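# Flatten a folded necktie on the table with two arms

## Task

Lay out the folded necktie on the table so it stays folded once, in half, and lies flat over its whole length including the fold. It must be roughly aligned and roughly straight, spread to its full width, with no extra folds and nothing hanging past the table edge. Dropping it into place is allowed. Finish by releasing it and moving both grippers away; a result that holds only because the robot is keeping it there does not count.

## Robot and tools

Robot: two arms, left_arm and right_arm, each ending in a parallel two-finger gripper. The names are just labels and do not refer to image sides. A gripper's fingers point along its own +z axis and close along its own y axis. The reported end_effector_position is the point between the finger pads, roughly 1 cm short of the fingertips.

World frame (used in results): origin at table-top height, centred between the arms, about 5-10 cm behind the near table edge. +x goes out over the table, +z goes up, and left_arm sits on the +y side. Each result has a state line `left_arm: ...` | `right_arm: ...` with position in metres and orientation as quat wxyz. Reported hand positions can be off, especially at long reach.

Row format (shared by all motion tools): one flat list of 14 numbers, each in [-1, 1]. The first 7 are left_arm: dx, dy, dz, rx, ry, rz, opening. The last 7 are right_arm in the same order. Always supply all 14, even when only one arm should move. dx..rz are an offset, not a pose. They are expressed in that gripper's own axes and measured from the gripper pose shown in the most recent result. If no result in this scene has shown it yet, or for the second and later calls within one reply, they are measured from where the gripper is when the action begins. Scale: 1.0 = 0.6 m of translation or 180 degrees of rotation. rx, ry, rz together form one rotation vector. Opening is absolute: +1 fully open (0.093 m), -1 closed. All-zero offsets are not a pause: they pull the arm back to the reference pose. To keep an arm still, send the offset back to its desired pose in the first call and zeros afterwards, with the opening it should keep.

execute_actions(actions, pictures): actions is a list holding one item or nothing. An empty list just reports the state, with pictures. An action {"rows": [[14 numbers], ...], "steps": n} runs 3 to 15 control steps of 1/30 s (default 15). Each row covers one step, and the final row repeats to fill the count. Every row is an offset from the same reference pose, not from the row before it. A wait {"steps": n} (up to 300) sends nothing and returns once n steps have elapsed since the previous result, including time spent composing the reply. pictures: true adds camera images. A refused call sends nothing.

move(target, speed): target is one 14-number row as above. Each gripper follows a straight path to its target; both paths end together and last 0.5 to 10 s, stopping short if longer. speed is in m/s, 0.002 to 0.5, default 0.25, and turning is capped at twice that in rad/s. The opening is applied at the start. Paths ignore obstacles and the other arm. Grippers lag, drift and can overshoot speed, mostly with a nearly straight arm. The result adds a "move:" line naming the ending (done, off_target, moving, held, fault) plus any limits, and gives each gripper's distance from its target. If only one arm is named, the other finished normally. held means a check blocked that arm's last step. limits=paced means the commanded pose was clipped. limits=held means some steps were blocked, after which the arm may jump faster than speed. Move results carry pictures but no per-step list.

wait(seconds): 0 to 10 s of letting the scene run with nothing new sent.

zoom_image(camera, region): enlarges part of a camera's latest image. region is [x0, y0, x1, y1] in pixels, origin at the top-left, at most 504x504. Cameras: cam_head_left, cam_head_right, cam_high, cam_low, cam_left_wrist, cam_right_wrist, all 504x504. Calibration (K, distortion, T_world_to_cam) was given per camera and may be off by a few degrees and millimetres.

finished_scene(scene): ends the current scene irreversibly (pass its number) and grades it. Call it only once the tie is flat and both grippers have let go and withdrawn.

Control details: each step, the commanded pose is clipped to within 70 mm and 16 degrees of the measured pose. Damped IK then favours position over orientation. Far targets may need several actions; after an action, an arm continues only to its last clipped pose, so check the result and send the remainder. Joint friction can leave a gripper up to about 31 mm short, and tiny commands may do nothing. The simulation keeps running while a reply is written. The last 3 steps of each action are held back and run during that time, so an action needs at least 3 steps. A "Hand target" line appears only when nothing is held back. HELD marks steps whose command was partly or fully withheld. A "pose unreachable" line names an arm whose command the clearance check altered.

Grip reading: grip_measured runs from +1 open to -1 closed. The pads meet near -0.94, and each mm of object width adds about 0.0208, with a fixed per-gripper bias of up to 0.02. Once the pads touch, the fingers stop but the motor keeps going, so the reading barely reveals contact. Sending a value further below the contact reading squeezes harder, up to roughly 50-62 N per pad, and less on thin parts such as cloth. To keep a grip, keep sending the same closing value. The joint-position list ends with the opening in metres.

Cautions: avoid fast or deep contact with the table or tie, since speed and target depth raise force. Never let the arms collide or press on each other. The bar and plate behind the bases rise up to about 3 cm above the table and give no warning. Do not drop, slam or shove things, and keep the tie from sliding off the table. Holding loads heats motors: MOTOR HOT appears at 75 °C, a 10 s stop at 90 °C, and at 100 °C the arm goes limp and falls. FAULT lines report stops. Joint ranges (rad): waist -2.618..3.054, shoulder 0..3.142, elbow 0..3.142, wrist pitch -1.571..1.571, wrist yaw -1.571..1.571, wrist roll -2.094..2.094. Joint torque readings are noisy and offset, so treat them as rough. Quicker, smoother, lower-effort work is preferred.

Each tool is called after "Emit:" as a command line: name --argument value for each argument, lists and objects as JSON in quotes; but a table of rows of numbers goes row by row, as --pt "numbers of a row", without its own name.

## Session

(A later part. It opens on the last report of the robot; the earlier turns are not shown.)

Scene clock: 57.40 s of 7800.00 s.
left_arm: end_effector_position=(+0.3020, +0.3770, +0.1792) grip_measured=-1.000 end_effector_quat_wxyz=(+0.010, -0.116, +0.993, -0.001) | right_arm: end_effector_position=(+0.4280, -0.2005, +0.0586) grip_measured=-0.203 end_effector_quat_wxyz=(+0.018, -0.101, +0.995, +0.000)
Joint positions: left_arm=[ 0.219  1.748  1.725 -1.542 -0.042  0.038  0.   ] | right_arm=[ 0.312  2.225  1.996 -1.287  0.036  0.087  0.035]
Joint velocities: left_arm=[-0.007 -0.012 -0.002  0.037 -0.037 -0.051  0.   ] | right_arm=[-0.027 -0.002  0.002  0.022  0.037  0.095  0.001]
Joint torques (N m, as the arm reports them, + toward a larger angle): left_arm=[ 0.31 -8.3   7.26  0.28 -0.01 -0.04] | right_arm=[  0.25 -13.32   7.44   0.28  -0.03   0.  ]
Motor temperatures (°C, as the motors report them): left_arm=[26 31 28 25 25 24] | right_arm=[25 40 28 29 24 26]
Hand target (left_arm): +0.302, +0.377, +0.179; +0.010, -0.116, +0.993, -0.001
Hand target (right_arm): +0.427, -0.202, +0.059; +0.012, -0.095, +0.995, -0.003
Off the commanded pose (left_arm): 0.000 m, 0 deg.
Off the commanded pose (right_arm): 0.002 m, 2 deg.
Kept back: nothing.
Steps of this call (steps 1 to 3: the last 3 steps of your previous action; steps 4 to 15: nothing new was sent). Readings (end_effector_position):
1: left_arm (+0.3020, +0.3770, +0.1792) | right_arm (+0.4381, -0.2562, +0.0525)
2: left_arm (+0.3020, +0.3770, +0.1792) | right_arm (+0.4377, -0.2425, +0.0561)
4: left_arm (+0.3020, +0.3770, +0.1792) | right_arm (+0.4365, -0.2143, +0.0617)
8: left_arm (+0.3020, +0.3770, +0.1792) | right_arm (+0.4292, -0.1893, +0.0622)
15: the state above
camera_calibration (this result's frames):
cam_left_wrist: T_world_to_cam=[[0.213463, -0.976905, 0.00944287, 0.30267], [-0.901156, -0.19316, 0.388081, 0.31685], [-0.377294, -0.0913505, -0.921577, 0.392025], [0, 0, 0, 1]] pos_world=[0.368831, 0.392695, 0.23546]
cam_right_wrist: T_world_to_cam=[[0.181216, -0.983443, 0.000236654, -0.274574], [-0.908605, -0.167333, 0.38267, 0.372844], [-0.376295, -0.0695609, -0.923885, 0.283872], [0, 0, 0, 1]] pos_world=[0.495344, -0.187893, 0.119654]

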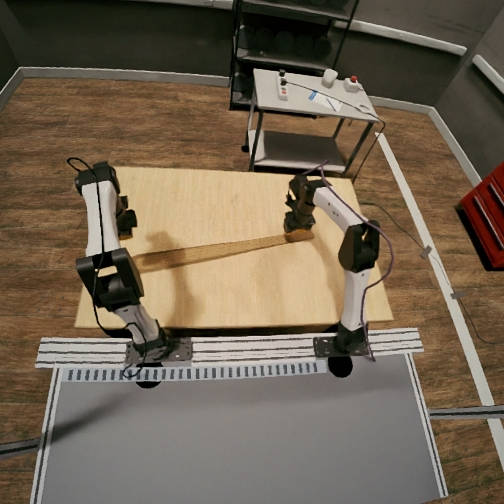

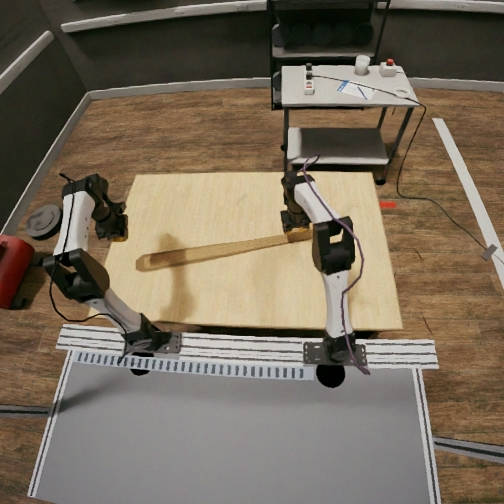

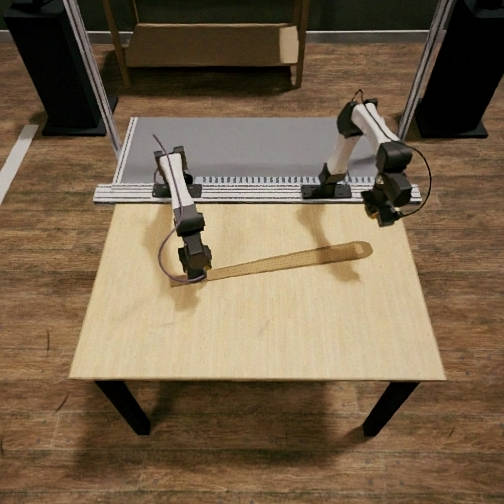

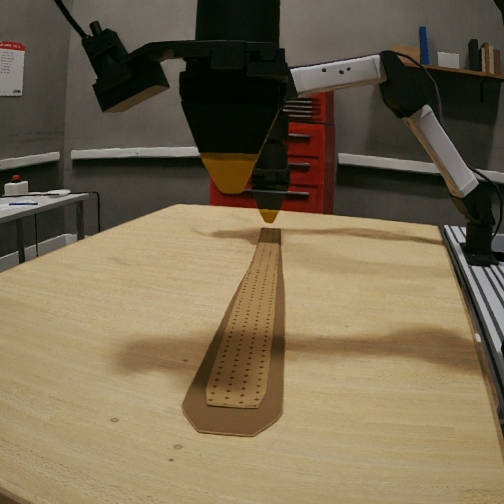

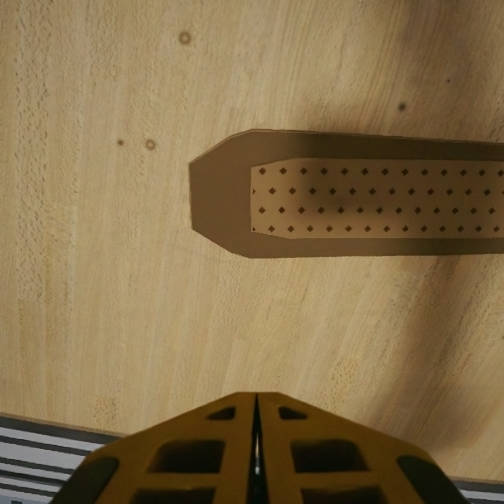

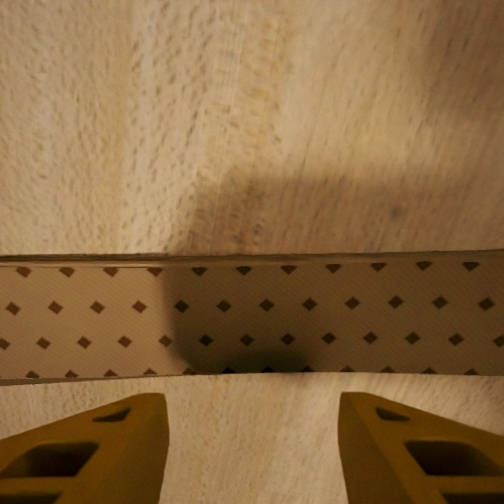

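Emit:
execute_actions --actions '[]'

Scene clock: 57.80 s of 7800.00 s.
left_arm: end_effector_position=(+0.3020, +0.3770, +0.1792) grip_measured=-1.000 end_effector_quat_wxyz=(+0.010, -0.116, +0.993, -0.001) | right_arm: end_effector_position=(+0.4273, -0.2009, +0.0585) grip_measured=-0.203 end_effector_quat_wxyz=(+0.016, -0.099, +0.995, -0.000)
Joint positions: left_arm=[ 0.219  1.748  1.725 -1.542 -0.042  0.038  0.   ] | right_arm=[ 0.312  2.225  1.996 -1.29   0.036  0.092  0.035]
Joint velocities: left_arm=[-0.012  0.007 -0.007  0.022 -0.022 -0.051  0.   ] | right_arm=[ 0.007 -0.002 -0.002  0.022  0.007  0.022 -0.   ]
Joint torques (N m, as the arm reports them, + toward a larger angle): left_arm=[ 0.31 -8.29  7.25  0.28 -0.01 -0.04] | right_arm=[  0.09 -13.39   7.49   0.27  -0.02   0.02]
Motor temperatures (°C, as the motors report them): left_arm=[26 31 28 25 25 24] | right_arm=[25 40 28 29 24 26]
Hand target (left_arm): +0.302, +0.377, +0.179; +0.010, -0.116, +0.993, -0.001
Hand target (right_arm): +0.427, -0.202, +0.059; +0.012, -0.095, +0.995, -0.003
Off the commanded pose (left_arm): 0.000 m, 0 deg.
Off the commanded pose (right_arm): 0.002 m, 2 deg.
Kept back: nothing.
Steps of this call (steps 1 to 12: nothing new was sent). Readings (end_effector_position):
1: left_arm (+0.3020, +0.3770, +0.1792) | right_arm (+0.4279, -0.2007, +0.0586)
2: left_arm (+0.3020, +0.3770, +0.1792) | right_arm (+0.4278, -0.2008, +0.0586)
4: left_arm (+0.3020, +0.3770, +0.1792) | right_arm (+0.4276, -0.2008, +0.0586)
8: left_arm (+0.3020, +0.3770, +0.1792) | right_arm (+0.4274, -0.2009, +0.0585)
12: the state above
camera_calibration (this result's frames):
cam_left_wrist: T_world_to_cam=[[0.213463, -0.976905, 0.00944287, 0.30267], [-0.901156, -0.19316, 0.388081, 0.31685], [-0.377294, -0.0913505, -0.921577, 0.392025], [0, 0, 0, 1]] pos_world=[0.368831, 0.392695, 0.23546]
cam_right_wrist: T_world_to_cam=[[0.176053, -0.984381, 0.000416017, -0.272815], [-0.908338, -0.16229, 0.385466, 0.372927], [-0.379378, -0.0682402, -0.922722, 0.285084], [0, 0, 0, 1]] pos_world=[0.494928, -0.188578, 0.119416]

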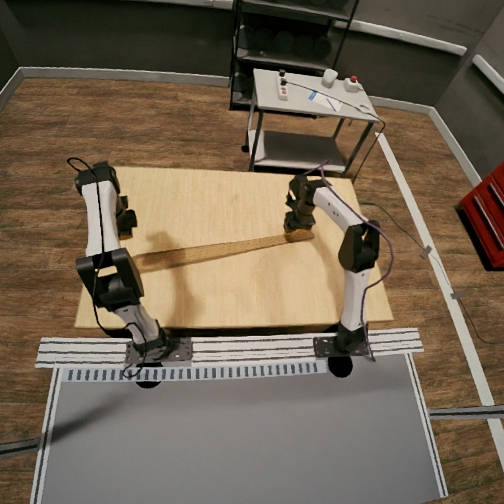

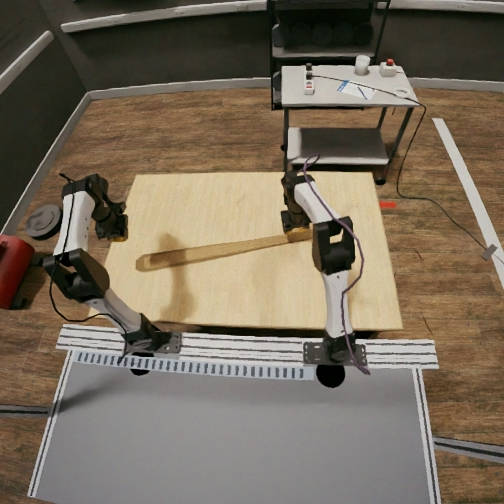

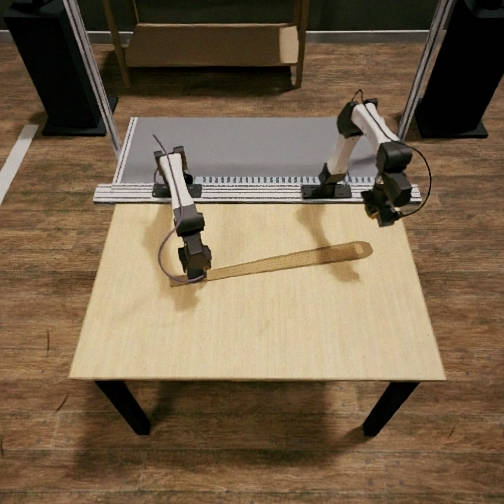

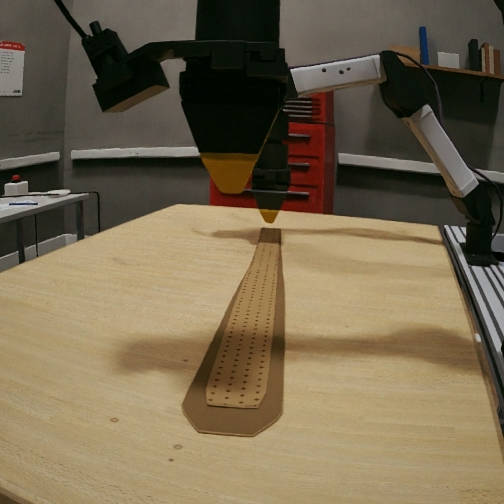

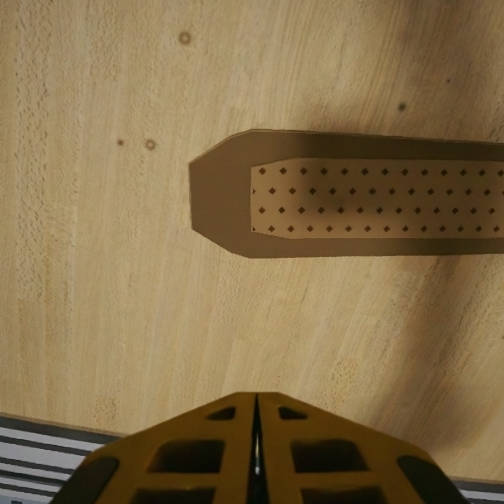

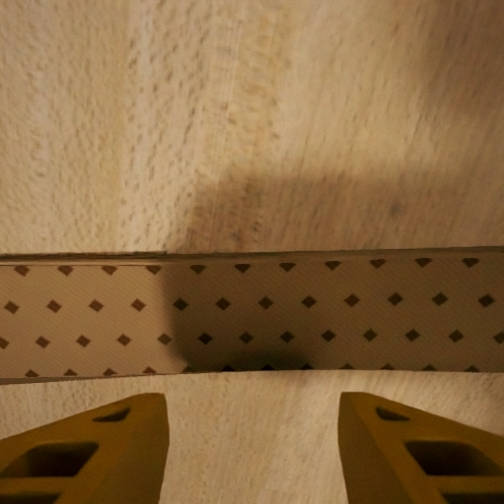

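Emit:
move --target '[0.18,-0.038,-0.135,0,-0.2,0,-0.2, 0.31,-0.14,-0.30,0,-0.2,0,-0.2]' --speed 0.3

Scene clock: 59.77 s of 7800.00 s.
left_arm: end_effector_position=(+0.1966, +0.3338, +0.2592) grip_measured=-0.202 end_effector_quat_wxyz=(+0.310, -0.116, +0.943, +0.033) | right_arm: end_effector_position=(+0.2583, -0.3203, +0.2376) grip_measured=-0.203 end_effector_quat_wxyz=(+0.333, -0.088, +0.939, +0.019)
Joint positions: left_arm=[ 0.101  0.897  1.263 -1.322 -0.081 -0.053  0.036] | right_arm=[-0.024  0.983  1.206 -1.098 -0.106 -0.204  0.035]
Joint velocities: left_arm=[-0.002 -0.012 -0.002 -0.022 -0.037 -0.037  0.   ] | right_arm=[-0.007 -0.002 -0.002 -0.051 -0.022 -0.037  0.   ]
Joint torques (N m, as the arm reports them, + toward a larger angle): left_arm=[-0.6  -0.33  5.92  1.79 -0.06 -0.15] | right_arm=[-0.77 -2.69  5.73  1.36 -0.3  -0.13]
Motor temperatures (°C, as the motors report them): left_arm=[26 30 28 26 25 24] | right_arm=[25 40 28 29 24 26]
Hand target (left_arm): +0.201, +0.332, +0.258; +0.317, -0.115, +0.941, +0.032
Hand target (right_arm): +0.254, -0.320, +0.231; +0.322, -0.090, +0.942, +0.025
Off the commanded pose (left_arm): 0.006 m, 1 deg.
Off the commanded pose (right_arm): 0.005 m, 2 deg.
Kept back: nothing.
move: done
camera_calibration (this result's frames):
cam_left_wrist: T_world_to_cam=[[0.222686, -0.974871, 0.00612823, 0.280504], [-0.951874, -0.218782, -0.21464, 0.357276], [0.210587, 0.041964, -0.976674, 0.276228], [0, 0, 0, 1]] pos_world=[0.219447, 0.340029, 0.344751]
cam_right_wrist: T_world_to_cam=[[0.164319, -0.986372, 0.00830637, -0.360163], [-0.955105, -0.161204, -0.248573, 0.294079], [0.246525, 0.032912, -0.968578, 0.259637], [0, 0, 0, 1]] pos_world=[0.276051, -0.316393, 0.327571]

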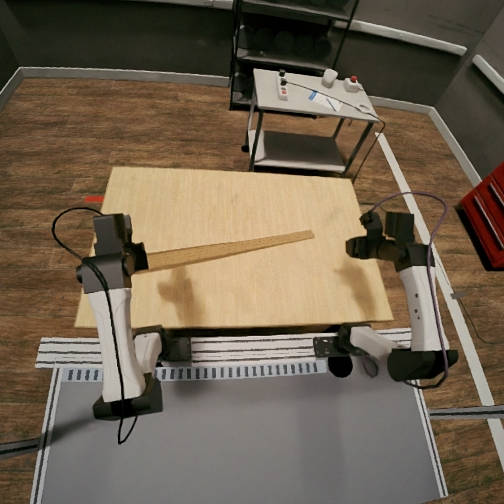

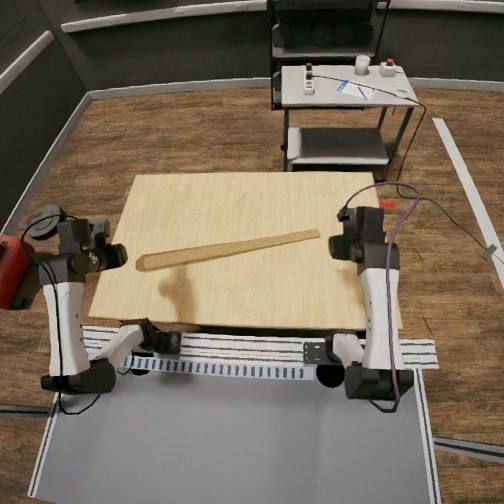

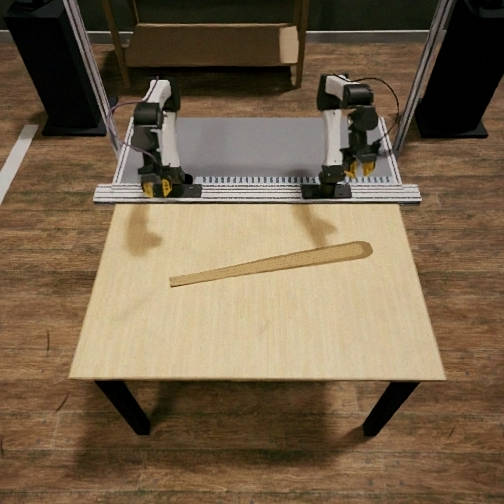

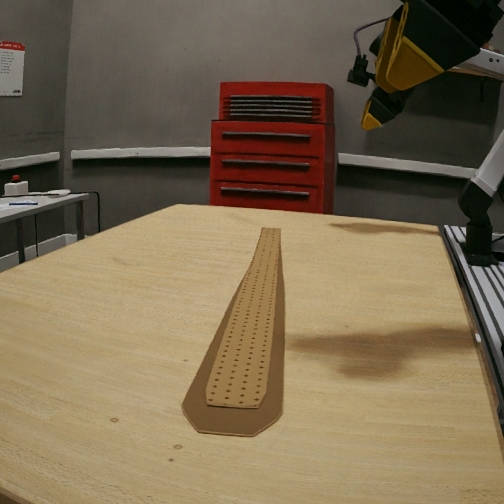

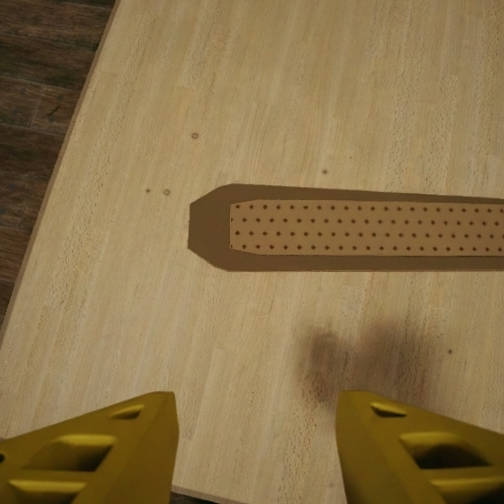

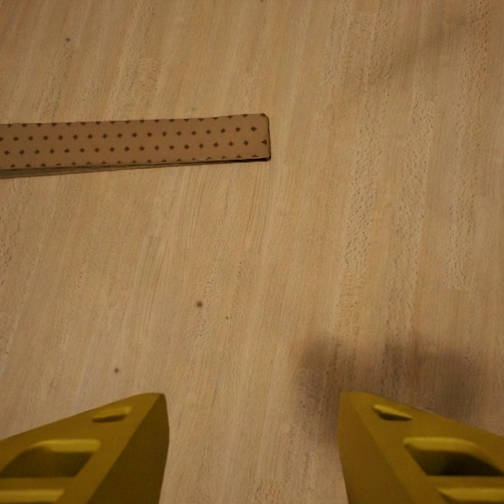

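Emit:
zoom_image --camera "cam_right_wrist" --region '[180, 90, 300, 190]'

Emit:
zoom_image --camera "cam_high" --region '[155, 260, 235, 300]'

Emit:
zoom_image --camera "cam_low" --region '[240, 215, 300, 265]'

Region (180, 90, 300, 190) of cam_right_wrist's 504x504 image, scaled by 4.200, with more detail than that image has.

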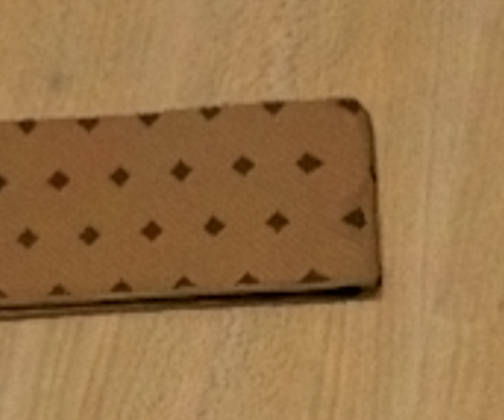

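Region (155, 260, 235, 300) of cam_high's 504x504 image, scaled by 6.300, with more detail than that image has.

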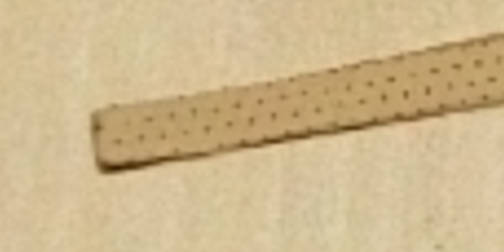

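Region (240, 215, 300, 265) of cam_low's 504x504 image, scaled by 8.400, with more detail than that image has.

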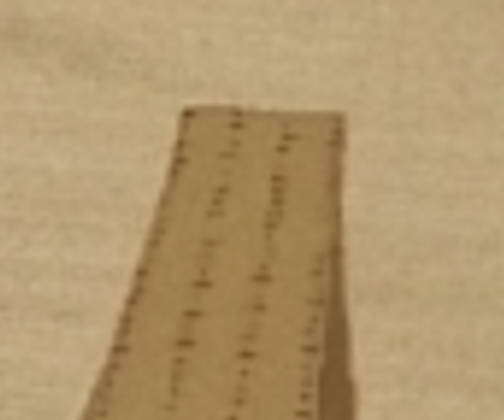

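Emit:
zoom_image --camera "cam_right_wrist" --region '[225, 105, 285, 170]'

Emit:
zoom_image --camera "cam_head_right" --region '[285, 220, 330, 250]'

Emit:
zoom_image --camera "cam_high" --region '[162, 270, 202, 294]'

Region (225, 105, 285, 170) of cam_right_wrist's 504x504 image, scaled by 7.754, with more detail than that image has; it fills the left 465 columns of this view, and the rest is white.

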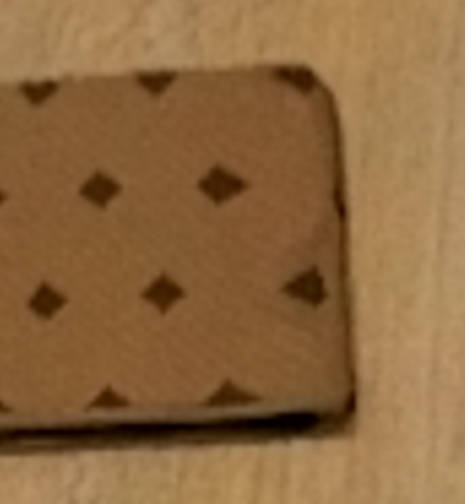

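Region (285, 220, 330, 250) of cam_head_right's 504x504 image, scaled by 11.200, with more detail than that image has.

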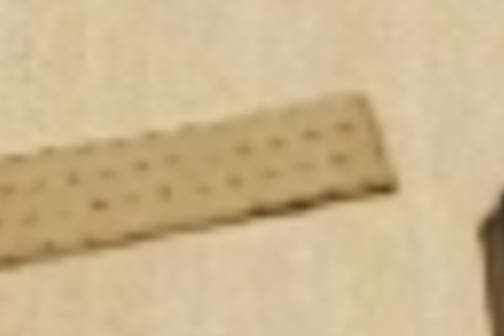

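Region (162, 270, 202, 294) of cam_high's 504x504 image, scaled by 12.600, with more detail than that image has; it fills the top 302 rows of this view, and the rest is white.

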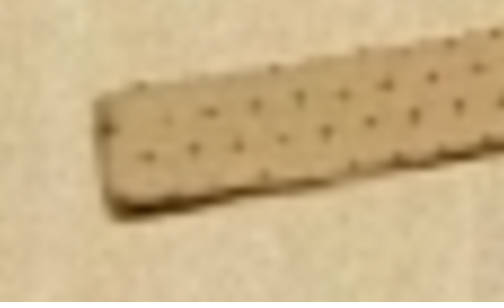

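Emit:
move --target '[0,0,0,0,0,0,-0.2, -0.0677,-0.0133,0.4252,0.1611,0.1765,0.4734,-0.52]' --speed 0.5

Scene clock: 63.83 s of 7800.00 s.
left_arm: end_effector_position=(+0.1968, +0.3339, +0.2593) grip_measured=-0.202 end_effector_quat_wxyz=(+0.310, -0.117, +0.943, +0.033) | right_arm: end_effector_position=(+0.4503, -0.2953, +0.0651) grip_measured=-0.517 end_effector_quat_wxyz=(+0.006, +0.622, +0.783, +0.001)
Joint positions: left_arm=[ 0.101  0.897  1.263 -1.321 -0.082 -0.054  0.036] | right_arm=[ 0.094  2.279  2.122 -1.378  0.031  1.415  0.02 ]
Joint velocities: left_arm=[ 0.017 -0.002 -0.017  0.007  0.051  0.022  0.001] | right_arm=[-0.007 -0.012  0.022 -0.037 -0.022  0.007 -0.002]
Joint torques (N m, as the arm reports them, + toward a larger angle): left_arm=[ 0.32 -0.01  7.3   1.56 -0.03 -0.04] | right_arm=[ -0.31 -13.44   7.71   0.17  -0.15  -0.01]
Motor temperatures (°C, as the motors report them): left_arm=[26 30 28 26 25 24] | right_arm=[25 39 29 29 24 26]
Hand target (left_arm): +0.197, +0.334, +0.259; +0.310, -0.116, +0.943, +0.033
Hand target (right_arm): +0.450, -0.295, +0.066; -0.002, +0.627, +0.779, +0.002
Off the commanded pose (left_arm): 0.000 m, 0 deg.
Off the commanded pose (right_arm): 0.003 m, 2 deg.
Kept back: nothing.
move: done
camera_calibration (this result's frames):
cam_left_wrist: T_world_to_cam=[[0.223754, -0.974627, 0.00602253, 0.280361], [-0.951473, -0.219769, -0.215409, 0.357898], [0.211267, 0.0424682, -0.976505, 0.27596], [0, 0, 0, 1]] pos_world=[0.219497, 0.340183, 0.344882]
cam_right_wrist: T_world_to_cam=[[-0.978426, -0.206205, -0.0127344, 0.380765], [-0.193411, 0.892567, 0.407328, 0.364089], [-0.0726266, 0.401003, -0.913193, 0.29317], [0, 0, 0, 1]] pos_world=[0.464261, -0.36402, 0.124266]

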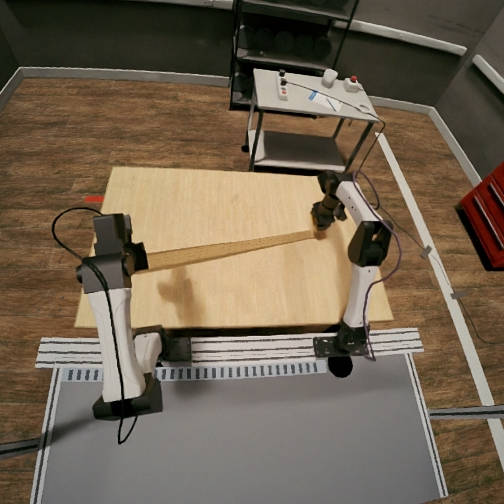

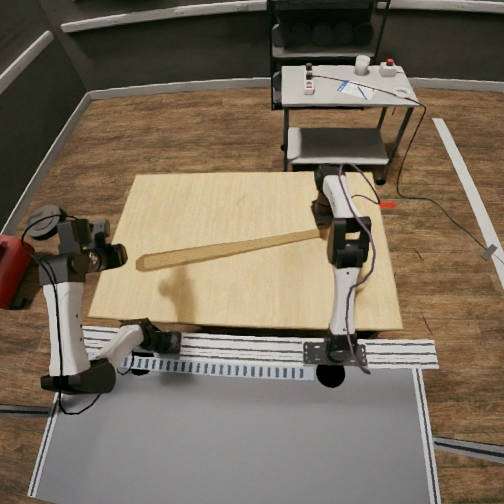

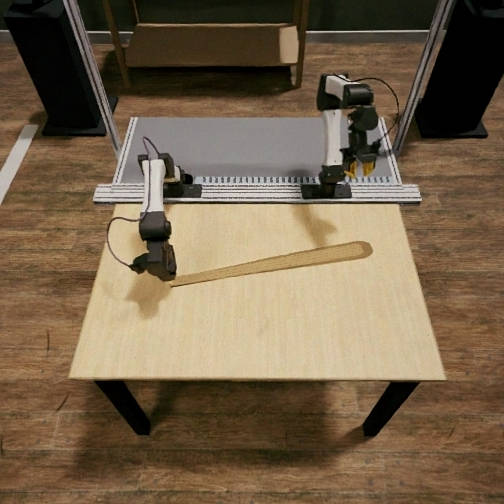

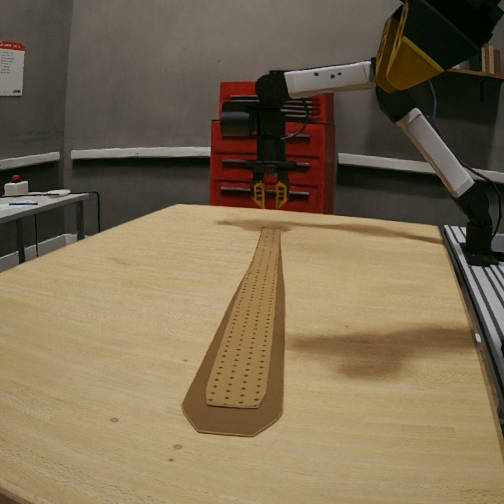

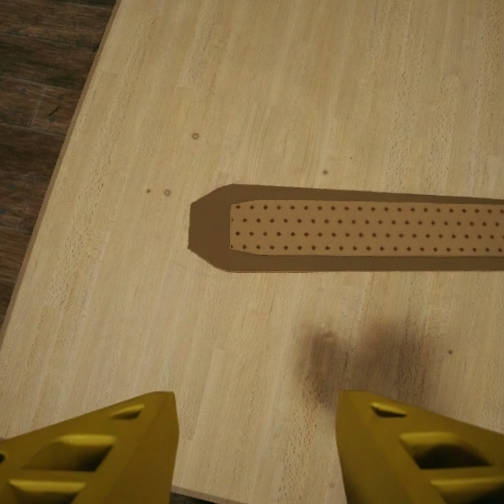

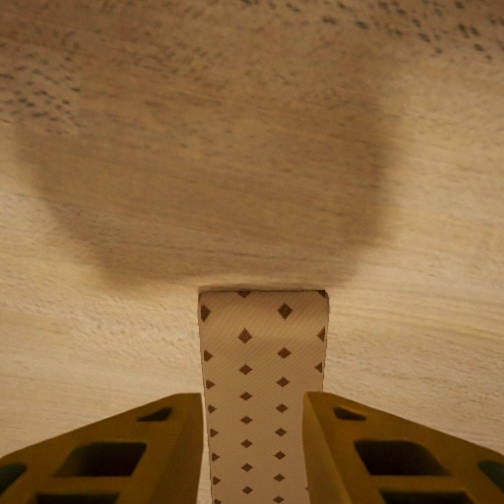

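Emit:
execute_actions --actions '[{"rows": [[0,0,0,0,0,0,-0.2,-0.002,-0.004,0.010,0,0,0,-0.52],[0,0,0,0,0,0,-0.2,-0.003,-0.006,0.020,0,0,0,-0.52],[0,0,0,0,0,0,-0.2,-0.003,-0.007,0.029,0,0,0,-0.52],[0,0,0,0,0,0,-0.2,-0.003,-0.007,0.037,0,0,0,-0.52],[0,0,0,0,0,0,-0.2,-0.003,-0.007,0.044,0,0,0,-0.52],[0,0,0,0,0,0,-0.2,-0.003,-0.007,0.050,0,0,0,-0.52],[0,0,0,0,0,0,-0.2,-0.003,-0.007,0.055,0,0,0,-0.52],[0,0,0,0,0,0,-0.2,-0.003,-0.007,0.059,0,0,0,-0.52],[0,0,0,0,0,0,-0.2,-0.003,-0.007,0.062,0,0,0,-0.52],[0,0,0,0,0,0,-0.2,-0.003,-0.007,0.064,0,0,0,-0.52]], "steps": 15}]' --pictures true

Scene clock: 64.67 s of 7800.00 s.
left_arm: end_effector_position=(+0.1968, +0.3339, +0.2593) grip_measured=-0.202 end_effector_quat_wxyz=(+0.310, -0.117, +0.943, +0.033) | right_arm: end_effector_position=(+0.4404, -0.2951, +0.0299) grip_measured=-0.517 end_effector_quat_wxyz=(-0.005, +0.622, +0.783, -0.009)
Joint positions: left_arm=[ 0.101  0.897  1.263 -1.321 -0.082 -0.054  0.036] | right_arm=[ 0.094  2.27   1.967 -1.263  0.031  1.415  0.02 ]
Joint velocities: left_arm=[-0.002  0.002  0.002 -0.022  0.022 -0.11   0.001] | right_arm=[ 0.002  0.002 -0.066  0.154  0.051  0.022 -0.   ]
Joint torques (N m, as the arm reports them, + toward a larger angle): left_arm=[ 0.31  0.01  7.26  1.57 -0.04 -0.04] | right_arm=[ -0.54 -14.57   5.12   0.37  -0.01  -0.12]
Motor temperatures (°C, as the motors report them): left_arm=[26 30 28 26 25 24] | right_arm=[25 39 29 29 24 26]
Steps of this call (steps 1 to 13: nothing new was sent; steps 14 to 25: the first 12 steps of this action). Readings (end_effector_position):
14: left_arm (+0.1968, +0.3339, +0.2593) | right_arm (+0.4500, -0.2952, +0.0641)
15: left_arm (+0.1968, +0.3339, +0.2593) | right_arm (+0.4497, -0.2952, +0.0622)
17: left_arm (+0.1968, +0.3339, +0.2593) | right_arm (+0.4460, -0.2953, +0.0542)
21: left_arm (+0.1968, +0.3339, +0.2593) | right_arm (+0.4387, -0.2953, +0.0361)
25: the state above
camera_calibration (this result's frames):
cam_left_wrist: T_world_to_cam=[[0.223754, -0.974627, 0.00602253, 0.280361], [-0.951473, -0.219769, -0.215409, 0.357898], [0.211267, 0.0424682, -0.976505, 0.27596], [0, 0, 0, 1]] pos_world=[0.219497, 0.340183, 0.344882]
cam_right_wrist: T_world_to_cam=[[-0.978263, -0.206566, 0.0181959, 0.369499], [-0.180965, 0.893269, 0.411488, 0.370911], [-0.101253, 0.399251, -0.911233, 0.272287], [0, 0, 0, 1]] pos_world=[0.45616, -0.363708, 0.0887676]

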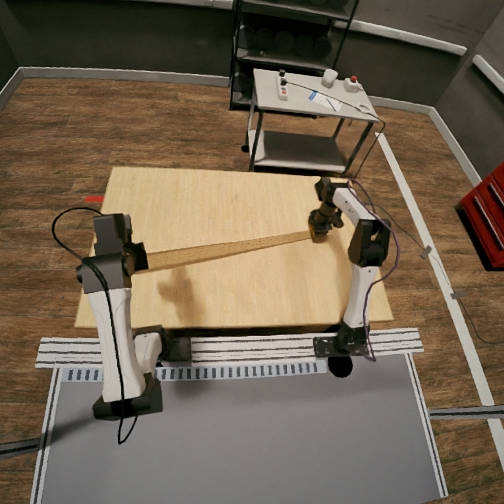

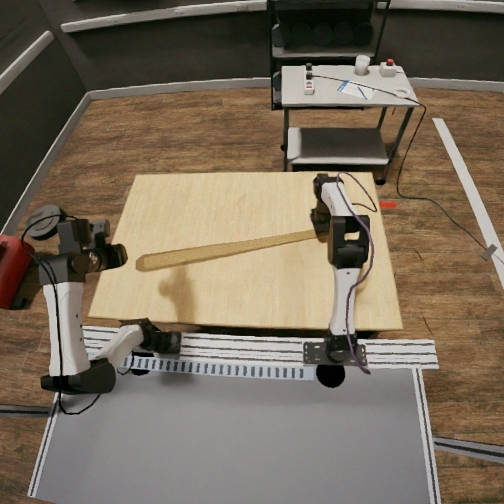

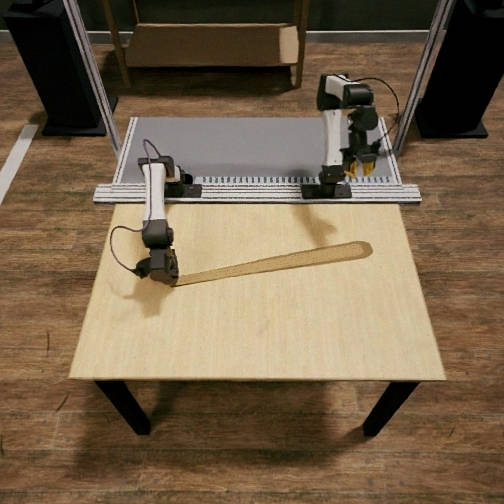

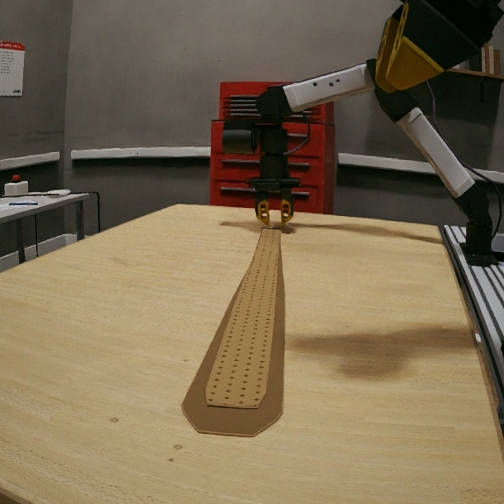

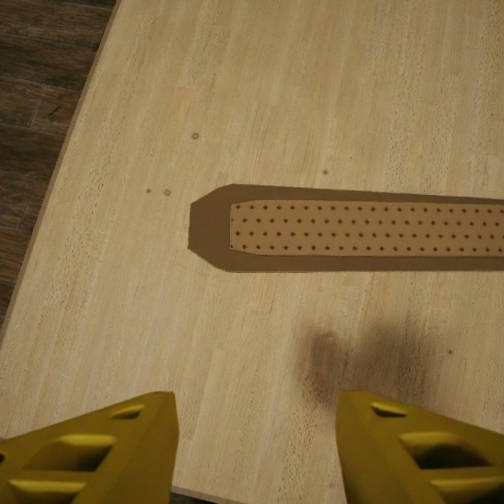

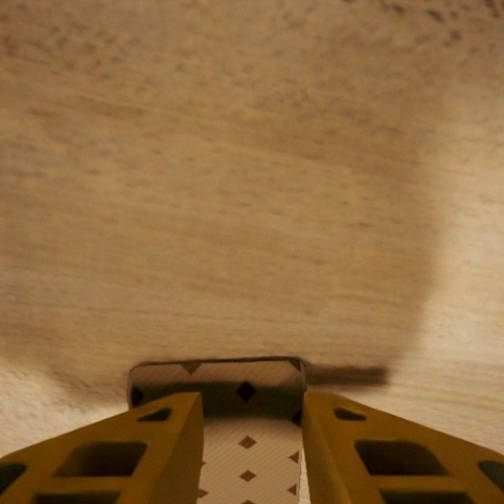

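Emit:
execute_actions --actions '[{"rows": [[0,0,0,0,0,0,-0.2,-0.010,0.016,-0.004,0,0,0,-0.52]], "steps": 12}]' --pictures true

Scene clock: 65.07 s of 7800.00 s.
left_arm: end_effector_position=(+0.1968, +0.3339, +0.2593) grip_measured=-0.202 end_effector_quat_wxyz=(+0.310, -0.117, +0.943, +0.033) | right_arm: end_effector_position=(+0.4534, -0.2963, +0.0313) grip_measured=-0.517 end_effector_quat_wxyz=(+0.002, +0.623, +0.782, -0.002)
Joint positions: left_arm=[ 0.101  0.897  1.263 -1.321 -0.082 -0.054  0.036] | right_arm=[ 0.089  2.308  2.039 -1.276  0.031  1.412  0.02 ]
Joint velocities: left_arm=[-0.012 -0.002  0.002 -0.022  0.051  0.095 -0.   ] | right_arm=[ 0.002  0.012 -0.002 -0.051 -0.037 -0.022  0.001]
Joint torques (N m, as the arm reports them, + toward a larger angle): left_arm=[ 0.32 -0.02  7.28  1.57 -0.03 -0.05] | right_arm=[ -0.36 -13.72   7.63   0.12  -0.02  -0.1 ]
Motor temperatures (°C, as the motors report them): left_arm=[26 30 28 26 25 24] | right_arm=[25 39 29 29 24 26]
Off your previous action's commanded pose (left_arm): 0.000 m, 0 deg at its last step (step 3 of this call).
Off your previous action's commanded pose (right_arm): 0.005 m, 1 deg at its last step (step 3 of this call).
Steps of this call (steps 1 to 3: the last 3 steps of your previous action; steps 4 to 12: the first 9 steps of this action). Readings (end_effector_position):
4: left_arm (+0.1968, +0.3339, +0.2593) | right_arm (+0.4452, -0.2947, +0.0303)
5: left_arm (+0.1968, +0.3339, +0.2593) | right_arm (+0.4479, -0.2947, +0.0308)
7: left_arm (+0.1968, +0.3339, +0.2593) | right_arm (+0.4535, -0.2949, +0.0314)
11: left_arm (+0.1968, +0.3339, +0.2593) | right_arm (+0.4540, -0.2962, +0.0313)
12: the state above
camera_calibration (this result's frames):
cam_left_wrist: T_world_to_cam=[[0.223754, -0.974627, 0.00602253, 0.280361], [-0.951473, -0.219769, -0.215409, 0.357898], [0.211267, 0.0424682, -0.976505, 0.27596], [0, 0, 0, 1]] pos_world=[0.219497, 0.340183, 0.344882]
cam_right_wrist: T_world_to_cam=[[-0.97892, -0.204235, -0.00168761, 0.383631], [-0.187049, 0.893168, 0.408978, 0.376574], [-0.0820203, 0.400673, -0.912543, 0.267066], [0, 0, 0, 1]] pos_world=[0.467887, -0.364999, 0.0903468]

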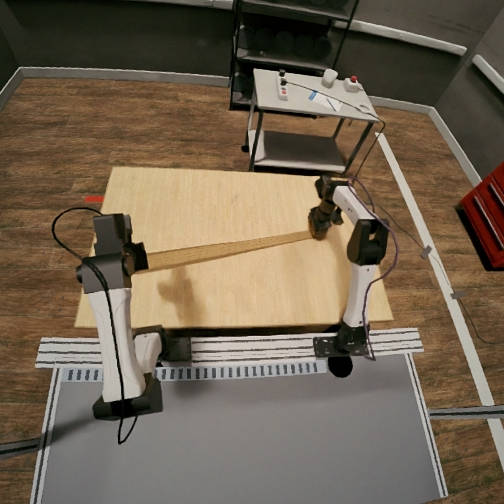

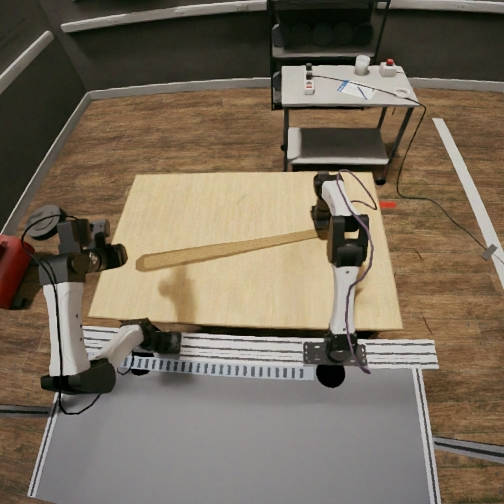

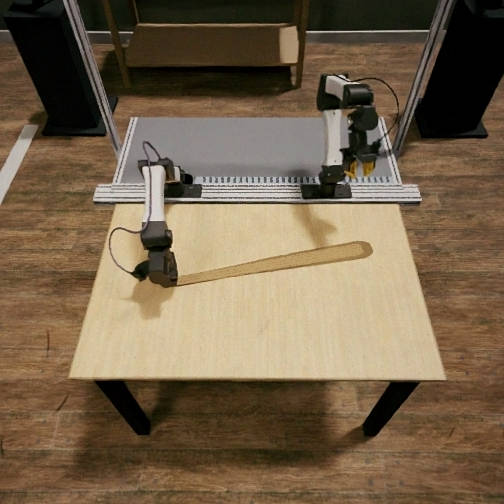

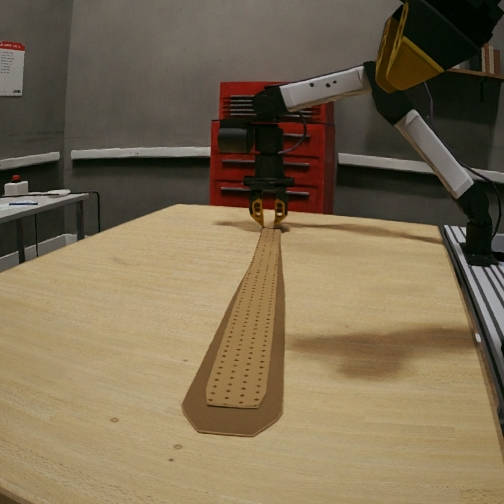

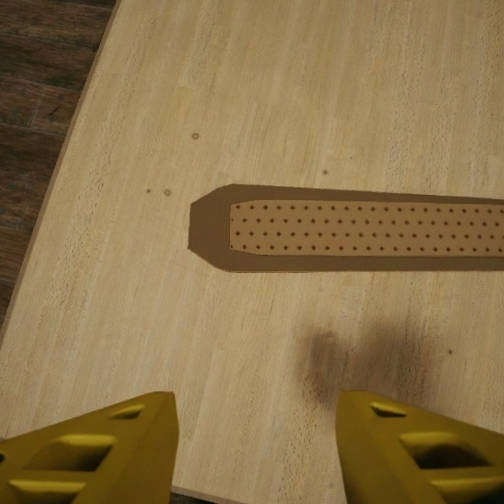

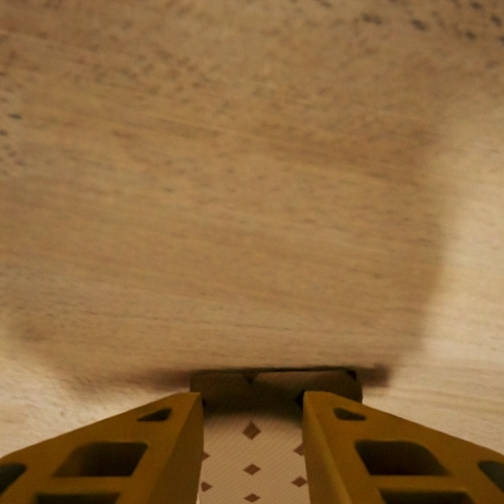

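Emit:
execute_actions --actions '[{"rows": [[0,0,0,0,0,0,-0.2,0,-0.005,0.004,0,0,0,-0.52],[0,0,0,0,0,0,-0.2,0,-0.006,0.008,0,0,0,-0.52],[0,0,0,0,0,0,-0.2,0,-0.006,0.012,0,0,0,-0.52],[0,0,0,0,0,0,-0.2,0,-0.006,0.015,0,0,0,-0.52],[0,0,0,0,0,0,-0.2,0,-0.006,0.018,0,0,0,-0.52],[0,0,0,0,0,0,-0.2,0,-0.006,0.021,0,0,0,-0.52],[0,0,0,0,0,0,-0.2,0,-0.006,0.024,0,0,0,-0.52],[0,0,0,0,0,0,-0.2,0,-0.006,0.027,0,0,0,-0.52],[0,0,0,0,0,0,-0.2,0,-0.006,0.030,0,0,0,-0.52],[0,0,0,0,0,0,-0.2,0,-0.006,0.034,0,0,0,-0.52],[0,0,0,0,0,0,-0.2,0,-0.006,0.038,0,0,0,-0.52],[0,0,0,0,0,0,-0.2,0,-0.006,0.042,0,0,0,-0.52],[0,0,0,0,0,0,-0.2,0,-0.006,0.046,0,0,0,-0.52],[0,0,0,0,0,0,-0.2,0,-0.006,0.050,0,0,0,-0.52],[0,0,0,0,0,0,-0.2,0,-0.006,0.054,0,0,0,-0.52]], "steps": 15}]' --pictures true

Scene clock: 65.73 s of 7800.00 s.
left_arm: end_effector_position=(+0.1968, +0.3339, +0.2593) grip_measured=-0.202 end_effector_quat_wxyz=(+0.310, -0.117, +0.943, +0.033) | right_arm: end_effector_position=(+0.4492, -0.2963, +0.0210) grip_measured=-0.517 end_effector_quat_wxyz=(+0.001, +0.623, +0.783, -0.004)
Joint positions: left_arm=[ 0.101  0.897  1.263 -1.321 -0.082 -0.054  0.036] | right_arm=[ 0.089  2.296  1.976 -1.229  0.031  1.412  0.02 ]
Joint velocities: left_arm=[ 0.002 -0.007 -0.022 -0.022  0.081 -0.007 -0.001] | right_arm=[ 0.002 -0.071 -0.134  0.154 -0.066  0.037 -0.   ]
Joint torques (N m, as the arm reports them, + toward a larger angle): left_arm=[ 0.31 -0.01  7.28  1.57 -0.04 -0.04] | right_arm=[ -0.12 -13.32   3.63   0.57   0.01  -0.06]
Motor temperatures (°C, as the motors report them): left_arm=[26 29 28 26 25 24] | right_arm=[25 39 29 29 24 26]
Off your previous action's commanded pose (left_arm): 0.000 m, 0 deg at its last step (step 3 of this call).
Off your previous action's commanded pose (right_arm): 0.003 m, 1 deg at its last step (step 3 of this call).
Steps of this call (steps 1 to 3: the last 3 steps of your previous action; steps 4 to 8: nothing new was sent; steps 9 to 20: the first 12 steps of this action). Readings (end_effector_position):
9: left_arm (+0.1968, +0.3339, +0.2593) | right_arm (+0.4515, -0.2964, +0.0306)
10: left_arm (+0.1968, +0.3339, +0.2593) | right_arm (+0.4513, -0.2964, +0.0294)
12: left_arm (+0.1968, +0.3339, +0.2593) | right_arm (+0.4498, -0.2964, +0.0255)
16: left_arm (+0.1968, +0.3339, +0.2593) | right_arm (+0.4493, -0.2963, +0.0223)
20: the state above
camera_calibration (this result's frames):
cam_left_wrist: T_world_to_cam=[[0.223754, -0.974627, 0.00602253, 0.280361], [-0.951473, -0.219769, -0.215409, 0.357898], [0.211267, 0.0424682, -0.976505, 0.27596], [0, 0, 0, 1]] pos_world=[0.219497, 0.340183, 0.344882]
cam_right_wrist: T_world_to_cam=[[-0.978825, -0.204689, 0.00171442, 0.379185], [-0.186062, 0.893177, 0.40941, 0.379567], [-0.0853331, 0.400422, -0.912349, 0.258764], [0, 0, 0, 1]] pos_world=[0.46386, -0.36502, 0.0800347]

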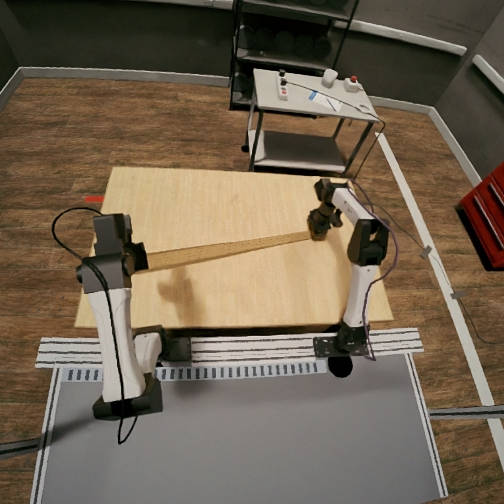

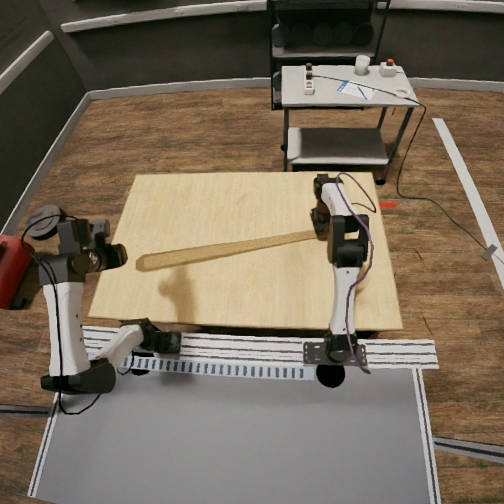

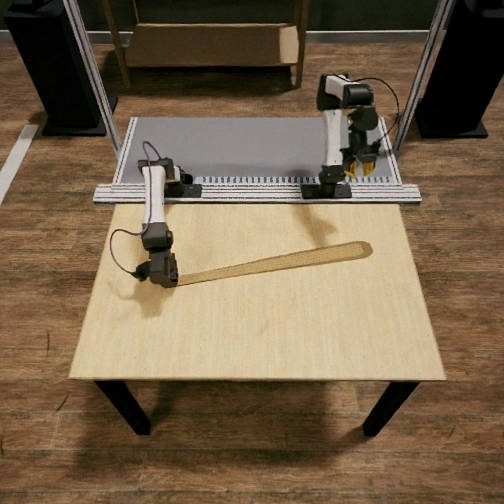

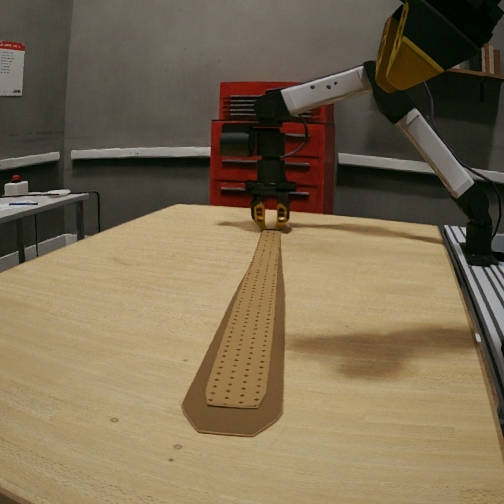

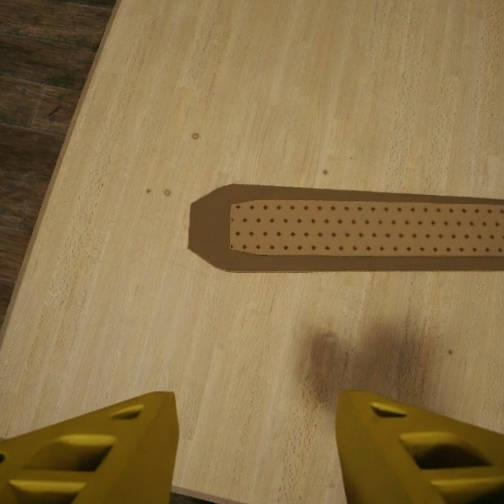

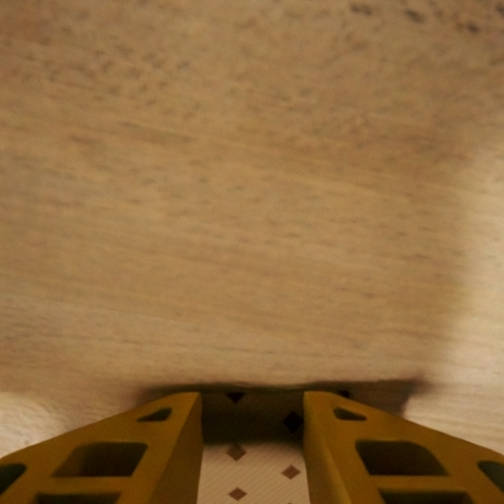

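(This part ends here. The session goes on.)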